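# Line up three dice on the mat by value

## Task

Arrange all three dice so each lies entirely on the mat, flat on a face, with their centres collinear along a line running directly outward from the midpoint of the two arm bases; the die with the smallest value must be closest to that midpoint and the largest farthest, and each die must still show the same top number it shows now. The arrangement must hold with no robot contact, so at the end both grippers must have released and pulled away.

## Robot and tools

ROBOT. Two 7-joint Kinova Gen3 arms, left_arm and right_arm, each carrying a Robotiq 2F-85 parallel gripper and a wrist camera. Base poses in the scene frame: left_arm at (-0.041, +0.335, 0) m, quat_wxyz (+0.998, 0, 0, +0.064); right_arm at (-0.033, -0.300, 0) m, quat_wxyz (+0.998, 0, 0, +0.062). The point halfway between the bases is about (-0.037, +0.018, 0); the dice line must run radially out from there. Joint ranges (rad), base to gripper: waist ±69.115, shoulder ±2.250, upper arm roll ±69.115, elbow ±2.580, forearm roll ±69.115, wrist pitch ±2.100, wrist roll ±69.115. Elbows never reach full straightness.

FRAMES. One scene frame for everything: origin on the table surface between the arms, +z up, +x outward over the table, left_arm on the +y side. The arm names do not correspond to image sides. In each gripper's own frame the fingers extend along +z and close along y. end_effector_position is the spot midway between the pads when shut; closed fingertips stick out about 19 mm past it, open ones about 6 mm. Closing pushes the tips roughly 13 mm farther out, so keep clearance above the table when gripping low.

ROW FORMAT (used by execute_actions and move). Exactly 18 numbers, always both arms: left_arm x, y, z, qw, qx, qy, qz, left_gripper position, speed; then the same nine for right_arm/right_gripper. x, y, z is an absolute target for that gripper's end_effector_position in metres, scene frame; qw..qz is an absolute target orientation (w first), scene frame. Gripper position runs -1 to +1: +1 fully open (85 mm), 0 about 41 mm, pads touch near -0.8, -1 closes until blocked. Gripper speed runs -1 to +1: about 20 mm/s at -1, 85 at 0, 150 at +1. A 0 in those slots is a real command, so to leave a gripper alone repeat its previous two numbers. To hold an arm still, resend the full pose from the most recent result before it stopped, with its gripper numbers; to keep an orientation steady, keep sending the same quaternion rather than the drifted reported one. A target more than 0.6 m from the arm's last reported position along any gripper axis gets the call refused. Each control step, the commanded pose is clipped to within 70 mm and 16 degrees of the measured pose; inverse kinematics favours position over orientation.

TOOLS.
execute_actions: argument actions, a list holding zero or one item, plus optional pictures (boolean, camera images on by default). Empty list: just report the state. {"rows": [[18 numbers], ...], "steps": n}: up to 15 rows, n from 1 to 15 (default 15), each row one 1/30 s step, last row repeated to fill. {"steps": n} alone: wait up to 300 steps, counted from the previous result including your reply time. After a batch the arm only continues to its last clipped pose, so check the reported pose and send the remainder.
move: target (one 18-number row) and speed (m/s, 0.002 to 0.5, default 0.25; rotation capped at twice that in rad/s). Each gripper follows a straight line to its absolute pose; both paths finish together, lasting 0.5 to 10 s, cut off at 10 s. No obstacle or arm-to-arm avoidance. Finger numbers apply at the start. Grippers may lag, stray, or overshoot speed near full reach. Result adds a move: line with the ending (done, off_target, moving, held, fault; one arm named means the other finished fine), limits (paced = pose clipped; held = some steps blocked, after which the arm may lurch fast), and each gripper's distance from its target.
wait: seconds, 0 to 10; sends nothing new.
zoom_image: camera (cam_head_left, cam_head_right, cam_left_wrist, cam_right_wrist; all 672x504) and region [x0, y0, x1, y1] in pixels from the top-left, at most 504x504; gives a closer look at the latest image.
read_manual: section "licences" only; licence texts, no motion.
finished_scene: scene (integer, the current scene number).

RESULTS. A state line gives each gripper's position and quaternion (reported positions get less accurate at long reach). position_measured_pct is about 50 - 50 x finger position: 0 open; stopping below 90 short of the command means something is held or blocking; about 90 or more means the pads met on nothing or something tiny. HELD marks steps not sent; a pose unreachable line names an arm whose command the clearance check altered or blocked. A Hand target line shows where the controller is currently driving each gripper. MOTOR HOT appears from 60 °C; at 75 °C an OVER-TEMPERATURE FAULT makes that arm sag until cooled. The simulation keeps running while you reply.

GRIPPING. Close with -1 and keep sending -1. Release with a position wider than the object. For a gentle hold, open, then close to just under the object width. Fingers stay put until the position changes by 0.01 or more, but re-close by themselves if the object slips or is lost.

AVOID. Knocking any die or object off the table fails the job. Fast contact hits harder, and targets set deeper past a contact press harder. Joint load limits: 48.6 N m on waist, shoulder, upper arm roll, elbow; 30.6 N m on forearm roll, wrist pitch, wrist roll; reaching one freezes that arm for 10 s and drops the rest of the call. Do not let the arms collide or shove each other. Expect occasional random tugs on held items or nudges to loose ones. Drops, slips and slams are penalised; smooth, low-effort motion is preferred.

Each tool is called after "Request:" by a JSON object that holds its "method" and its "body", one argument or row to a line.

## Session

Request:
{"method": "execute_actions", "body": {
  "actions": []
}}

Scene clock: 0.00 s of 4800.00 s.
left_arm: end_effector_position=(+0.0644, +0.1813, +0.1513) position_measured_pct=0.0 end_effector_quat_wxyz=(-0.013, +0.952, -0.307, -0.006) | right_arm: end_effector_position=(+0.1544, -0.6394, +0.1631) position_measured_pct=0.0 end_effector_quat_wxyz=(+0.066, +0.950, +0.296, -0.069)
Joint positions: left_arm=[ 0.553 -0.031  0.427  2.482 -0.004  0.712 -1.34 ] | right_arm=[ 0.655  0.336  0.42   2.024  0.059  0.732 -0.085]
Joint velocities: left_arm=[ 0.001  0.     0.001 -0.001 -0.    -0.001  0.   ] | right_arm=[ 0.002 -0.002  0.     0.     0.     0.    -0.001]
Hand target (left_arm): +0.064, +0.181, +0.151; -0.013, +0.952, -0.307, -0.006
Hand target (right_arm): +0.154, -0.639, +0.163; +0.066, +0.950, +0.296, -0.069

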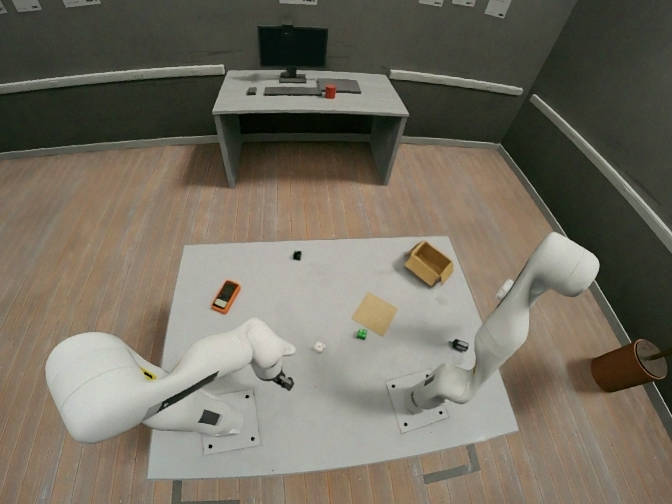

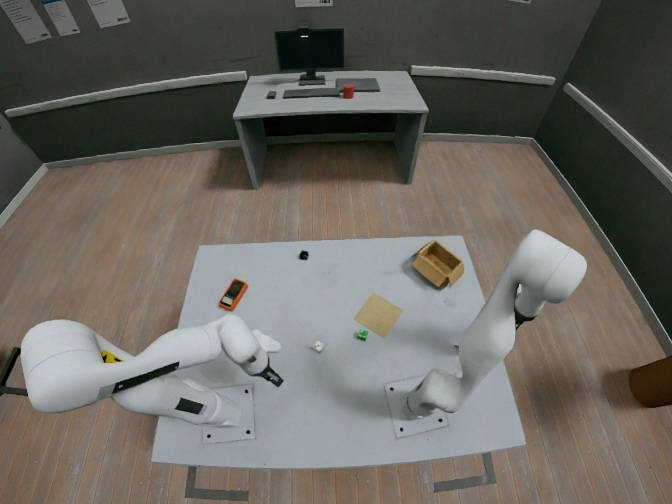

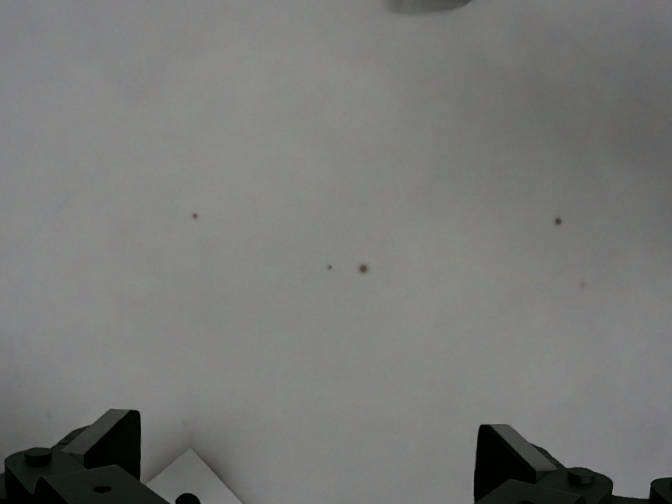

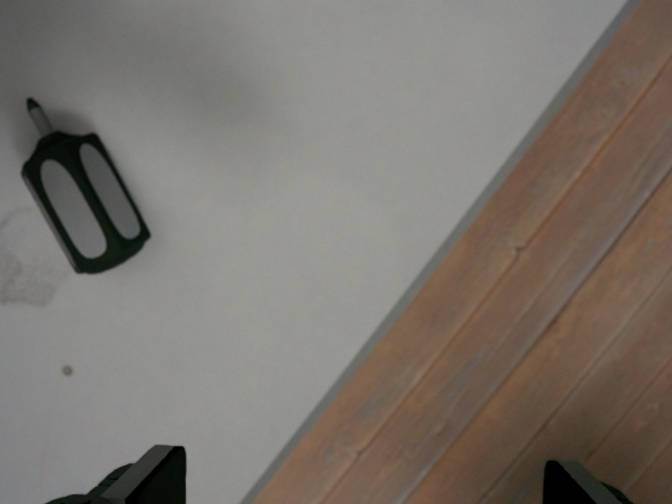

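Request:
{"method": "zoom_image", "body": {
  "camera": "cam_head_left",
  "region": [200, 230, 480, 440]
}}

Region (200, 230, 480, 440) of cam_head_left's 672x504 image, scaled by 1.800, with more detail than that image has; it fills the top 378 rows of this view, and the rest is white.

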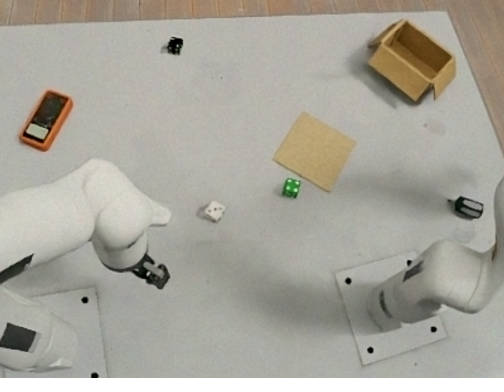

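Request:
{"method": "move", "body": {
  "target": [0.19,0.02,0.25,0,0.952,-0.307,0,1,0, 0.1544,-0.6394,0.1631,0.066,0.950,0.296,-0.069,1,0]
}}

Scene clock: 10.13 s of 4800.00 s.
left_arm: end_effector_position=(+0.1906, +0.0205, +0.2504) position_measured_pct=0.0 end_effector_quat_wxyz=(+0.000, +0.952, -0.307, +0.000) | right_arm: end_effector_position=(+0.1544, -0.6394, +0.1631) position_measured_pct=0.0 end_effector_quat_wxyz=(+0.066, +0.950, +0.296, -0.069)
Joint positions: left_arm=[ 0.633  0.267  0.468  1.763 -0.132  1.142 -1.181] | right_arm=[ 0.653  0.336  0.42   2.025  0.06   0.731 -0.087]
Joint velocities: left_arm=[ 0.002  0.012  0.005 -0.003 -0.001  0.001  0.002] | right_arm=[ 0.    -0.    -0.001  0.     0.001  0.    -0.   ]
Hand target (left_arm): +0.190, +0.020, +0.250; -0.000, +0.951, -0.308, -0.000
Hand target (right_arm): +0.154, -0.639, +0.163; +0.066, +0.950, +0.296, -0.069
Off the commanded pose (left_arm): 0.001 m, 0 deg.
Off the commanded pose (right_arm): 0.000 m, 0 deg.
After step 90, 5.77 s passed at rest.
move: done

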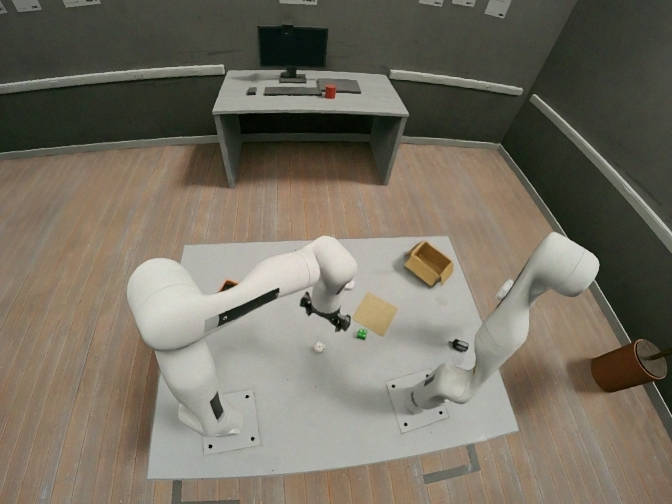

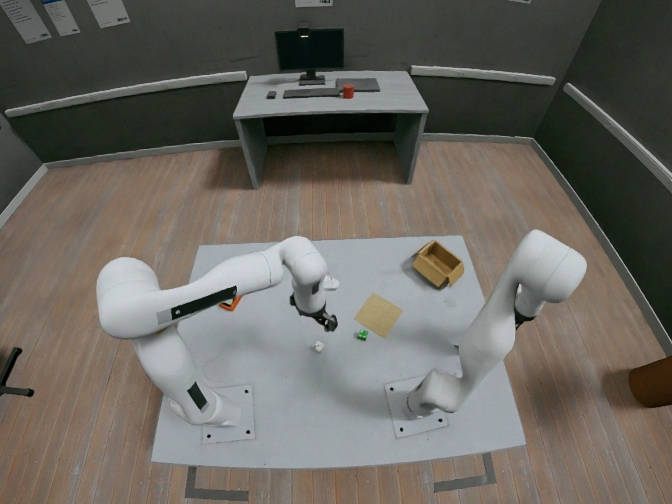

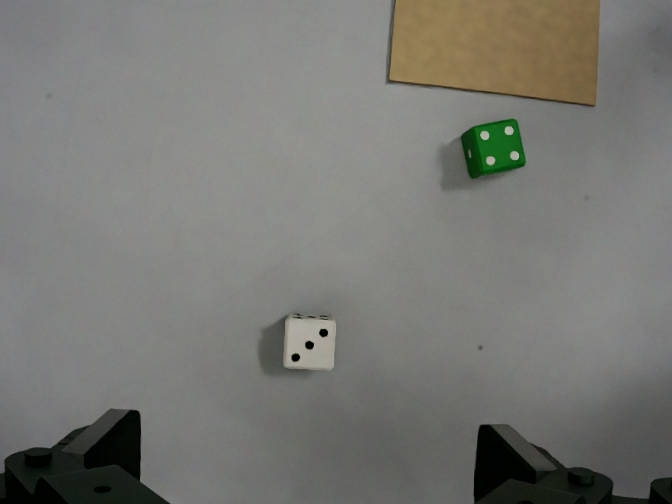

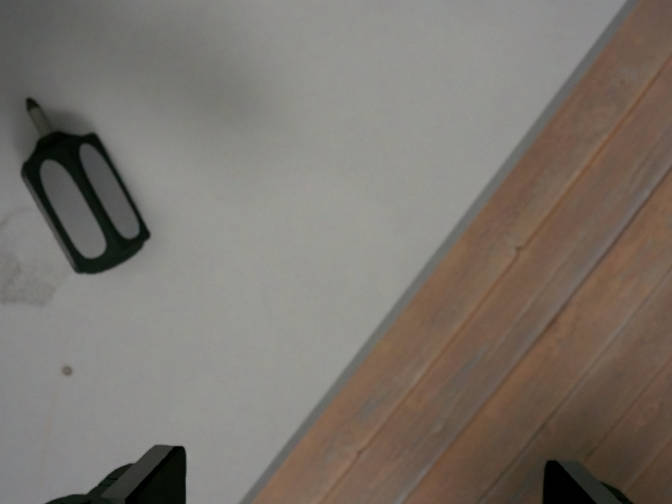

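Request:
{"method": "move", "body": {
  "target": [0.255,-0.157,0.33,0,0.952,-0.307,0,1,0, 0.1544,-0.6394,0.1631,0.066,0.950,0.296,-0.069,1,0]
}}

Scene clock: 21.53 s of 4800.00 s.
left_arm: end_effector_position=(+0.2560, -0.1566, +0.3310) position_measured_pct=0.0 end_effector_quat_wxyz=(+0.000, +0.952, -0.308, +0.001) | right_arm: end_effector_position=(+0.1544, -0.6394, +0.1631) position_measured_pct=0.0 end_effector_quat_wxyz=(+0.066, +0.950, +0.296, -0.069)
Joint positions: left_arm=[ 0.929  0.695  0.468  0.83  -0.296  1.667 -1.053] | right_arm=[ 0.653  0.336  0.42   2.025  0.06   0.731 -0.087]
Joint velocities: left_arm=[ 0.01   0.015  0.003 -0.007 -0.001  0.001  0.001] | right_arm=[ 0.    -0.002  0.    -0.     0.     0.    -0.   ]
Hand target (left_arm): +0.256, -0.157, +0.330; -0.000, +0.951, -0.308, +0.000
Hand target (right_arm): +0.154, -0.639, +0.163; +0.066, +0.950, +0.296, -0.069
Off the commanded pose (left_arm): 0.001 m, 0 deg.
Off the commanded pose (right_arm): 0.000 m, 0 deg.
After step 90, 7.00 s passed at rest.
move: done

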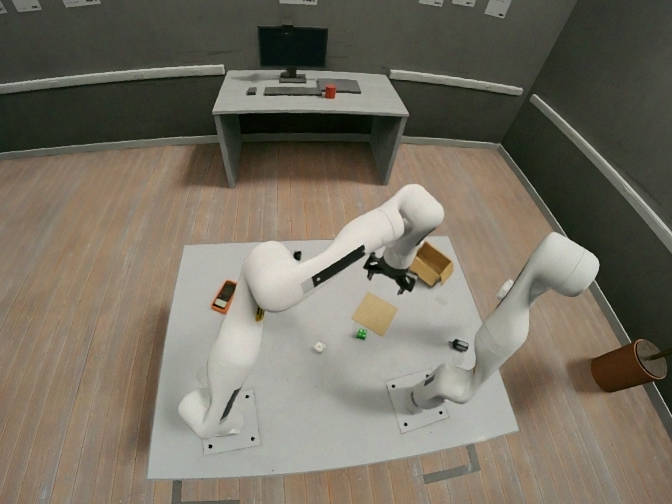

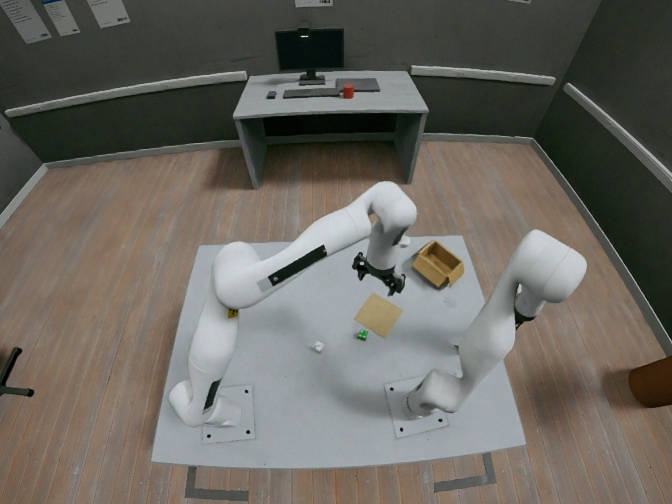

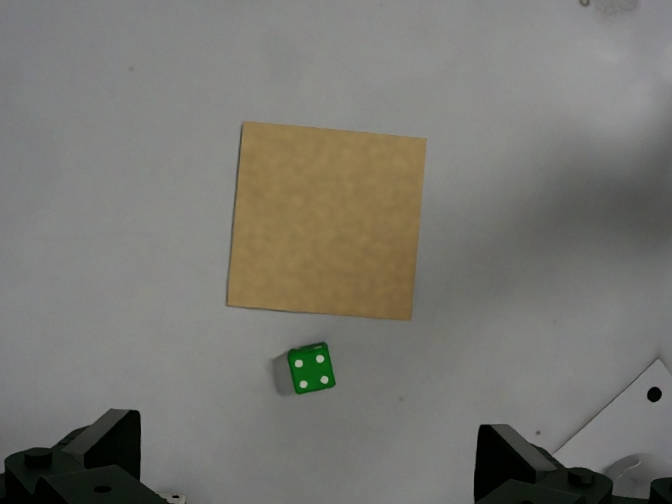

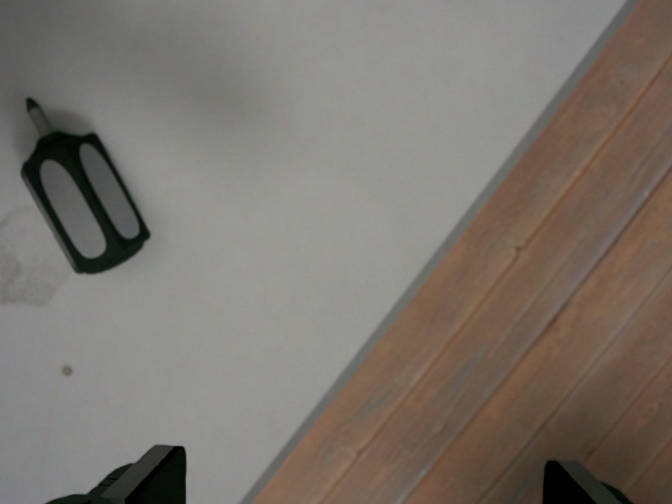

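Request:
{"method": "move", "body": {
  "target": [0.55,0.10,0.30,0,0.952,-0.307,0,1,0, 0.1544,-0.6394,0.1631,0.066,0.950,0.296,-0.069,1,0]
}}

Scene clock: 32.00 s of 4800.00 s.
left_arm: end_effector_position=(+0.5490, +0.0998, +0.3009) position_measured_pct=0.0 end_effector_quat_wxyz=(+0.001, +0.952, -0.307, +0.001) | right_arm: end_effector_position=(+0.1544, -0.6394, +0.1631) position_measured_pct=0.0 end_effector_quat_wxyz=(+0.066, +0.950, +0.296, -0.069)
Joint positions: left_arm=[ 0.369  0.906  0.431  0.497 -0.34   1.773 -1.749] | right_arm=[ 0.653  0.336  0.42   2.025  0.06   0.731 -0.087]
Joint velocities: left_arm=[ 0.004  0.015  0.001 -0.011  0.     0.003 -0.001] | right_arm=[-0.    -0.001 -0.    -0.    -0.001  0.    -0.001]
Hand target (left_arm): +0.549, +0.100, +0.300; +0.001, +0.952, -0.307, +0.000
Hand target (right_arm): +0.154, -0.639, +0.163; +0.066, +0.950, +0.296, -0.069
Off the commanded pose (left_arm): 0.001 m, 0 deg.
Off the commanded pose (right_arm): 0.000 m, 0 deg.
After step 90, 5.43 s passed at rest.
move: done

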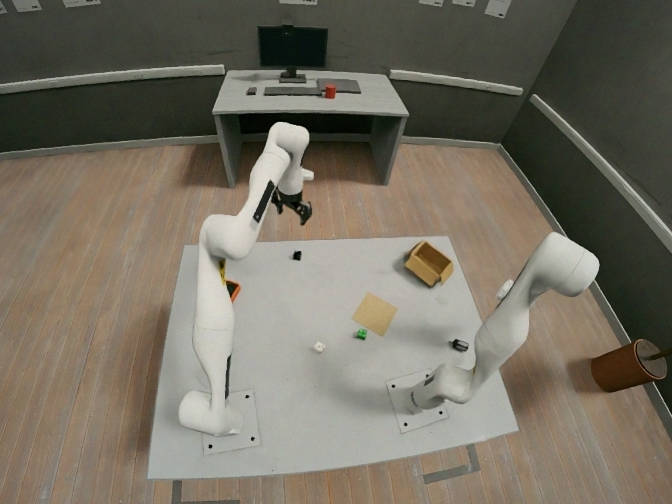

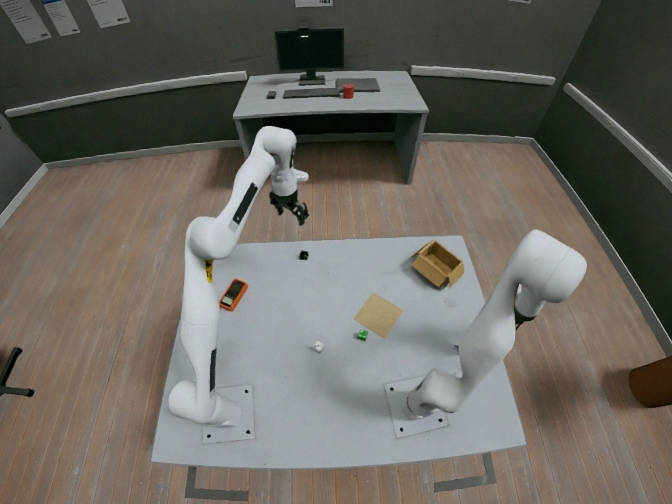

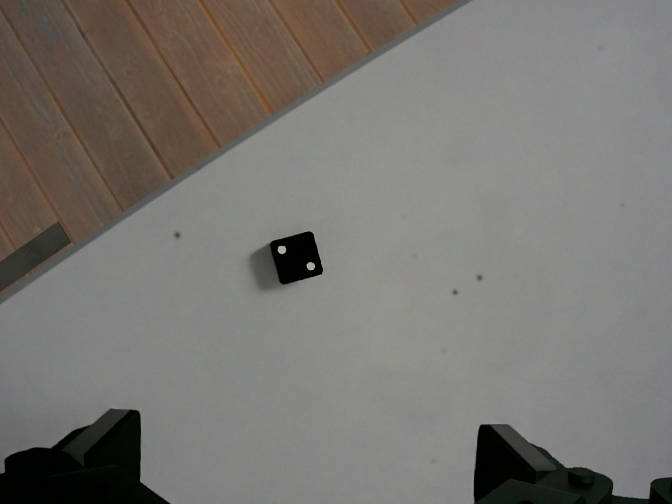

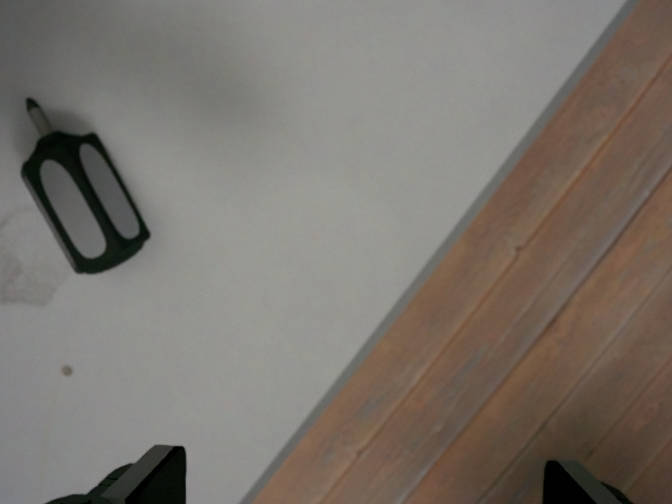

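Request:
{"method": "move", "body": {
  "target": [0.607,0.09,0.10,0,0.984,-0.18,0,1,0, 0.1544,-0.6394,0.1631,0.066,0.950,0.296,-0.069,1,0]
}}

Request:
{"method": "move", "body": {
  "target": [0.607,0.09,0.024,0,0.984,-0.18,0,1,0, 0.1544,-0.6394,0.1631,0.066,0.950,0.296,-0.069,1,0],
  "speed": 0.1
}}

Scene clock: 37.93 s of 4800.00 s.
left_arm: end_effector_position=(+0.6071, +0.0903, +0.1005) position_measured_pct=0.0 end_effector_quat_wxyz=(+0.000, +0.984, -0.179, +0.000) | right_arm: end_effector_position=(+0.1544, -0.6394, +0.1631) position_measured_pct=0.0 end_effector_quat_wxyz=(+0.066, +0.950, +0.296, -0.069)
Joint positions: left_arm=[ 0.362  1.156  0.364  0.599 -0.336  1.421 -1.493] | right_arm=[ 0.653  0.336  0.42   2.025  0.06   0.731 -0.087]
Joint velocities: left_arm=[ 0.002  0.007 -0.001 -0.003 -0.001 -0.    -0.001] | right_arm=[-0.    -0.001 -0.    -0.001  0.     0.    -0.001]
Hand target (left_arm): +0.607, +0.090, +0.100; +0.000, +0.984, -0.179, -0.000
Hand target (right_arm): +0.154, -0.639, +0.163; +0.066, +0.950, +0.296, -0.069
Off the commanded pose (left_arm): 0.001 m, 0 deg.
Off the commanded pose (right_arm): 0.000 m, 0 deg.
After step 90, 1.70 s passed at rest.
move: done

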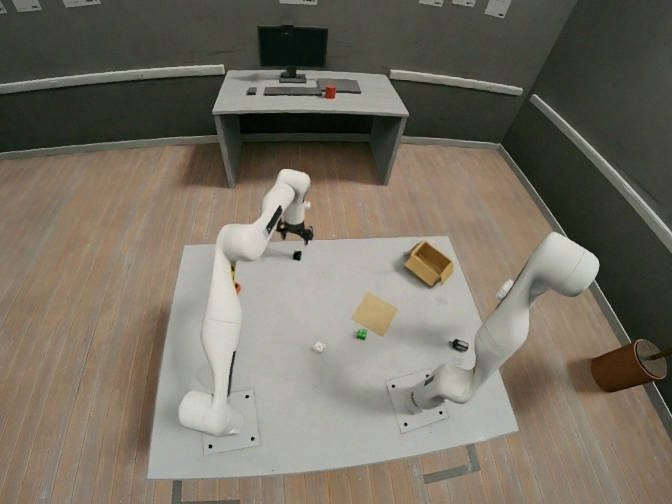

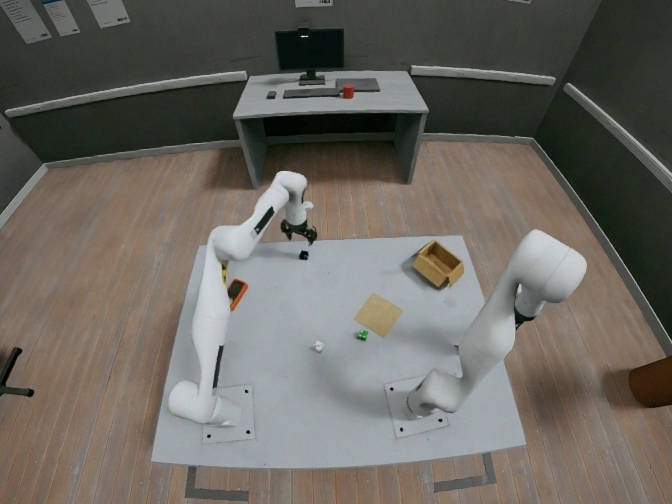

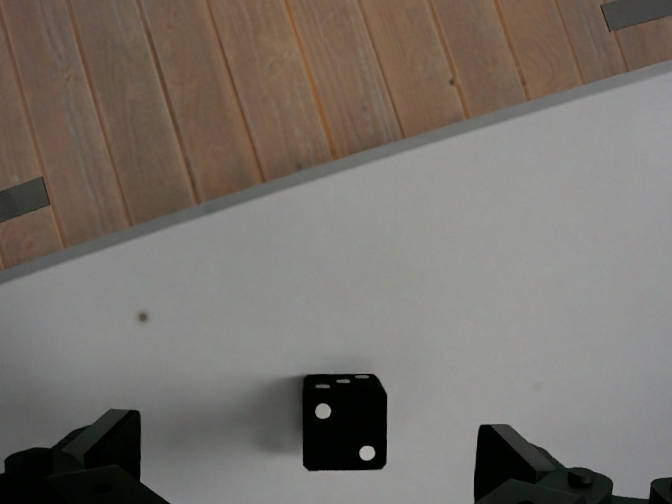

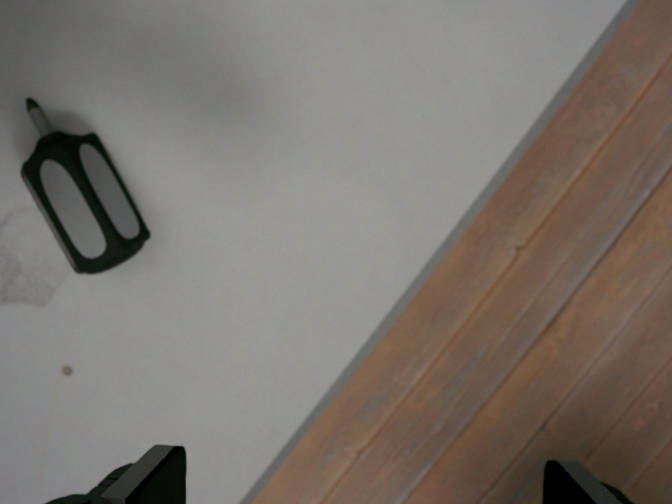

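Scene clock: 39.00 s of 4800.00 s.
left_arm: end_effector_position=(+0.6070, +0.0901, +0.0241) position_measured_pct=0.0 end_effector_quat_wxyz=(-0.000, +0.984, -0.180, +0.000) | right_arm: end_effector_position=(+0.1544, -0.6394, +0.1631) position_measured_pct=0.0 end_effector_quat_wxyz=(+0.066, +0.950, +0.296, -0.069)
Joint positions: left_arm=[ 0.355  1.23   0.351  0.684 -0.346  1.266 -1.475] | right_arm=[ 0.653  0.336  0.42   2.025  0.06   0.731 -0.087]
Joint velocities: left_arm=[ 0.001  0.    -0.003 -0.001 -0.001  0.    -0.   ] | right_arm=[-0.001  0.     0.     0.001  0.    -0.     0.001]
Hand target (left_arm): +0.607, +0.090, +0.024; -0.000, +0.984, -0.180, -0.000
Hand target (right_arm): +0.154, -0.639, +0.163; +0.066, +0.950, +0.296, -0.069
Off the commanded pose (left_arm): 0.000 m, 0 deg.
Off the commanded pose (right_arm): 0.000 m, 0 deg.
move: done

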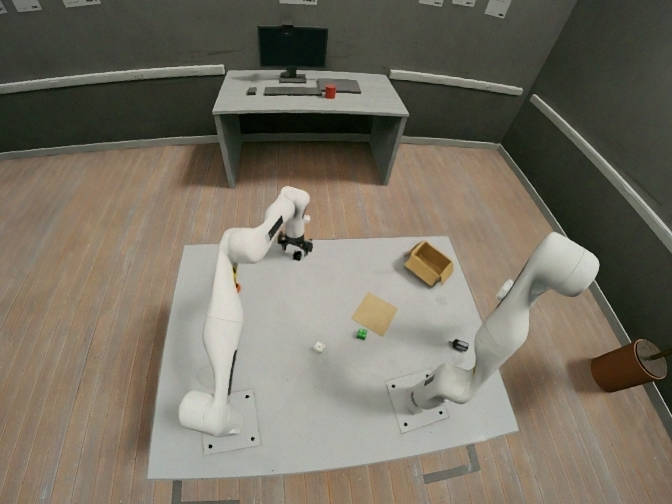

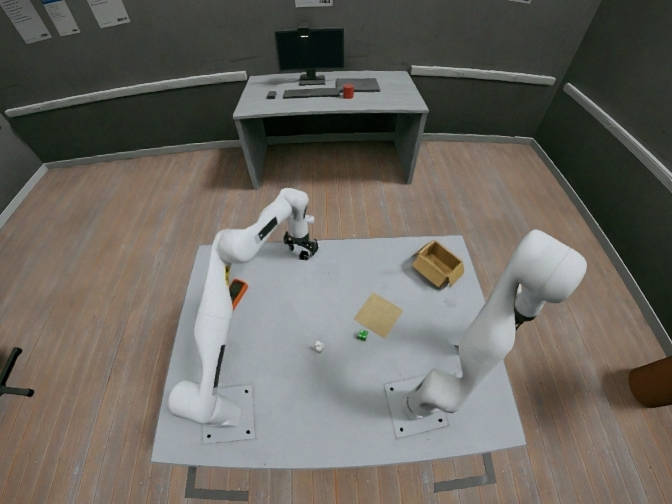

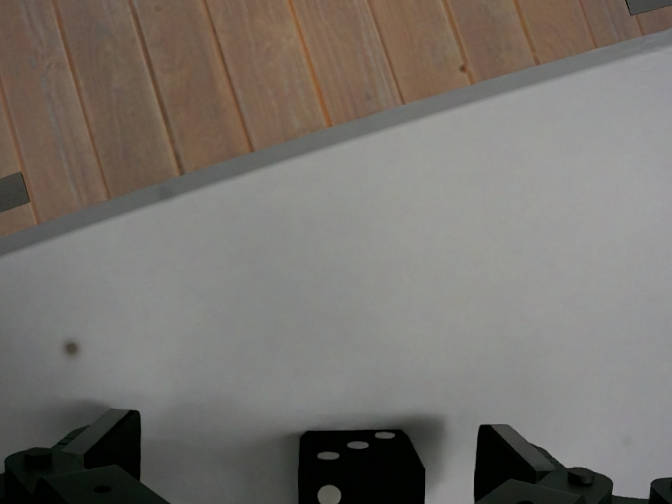

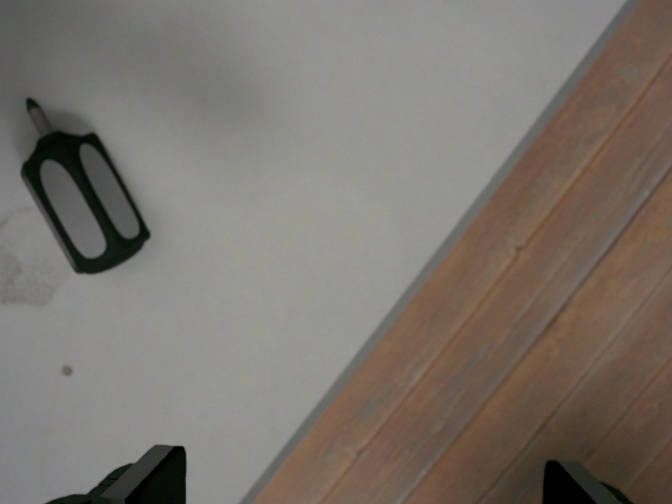

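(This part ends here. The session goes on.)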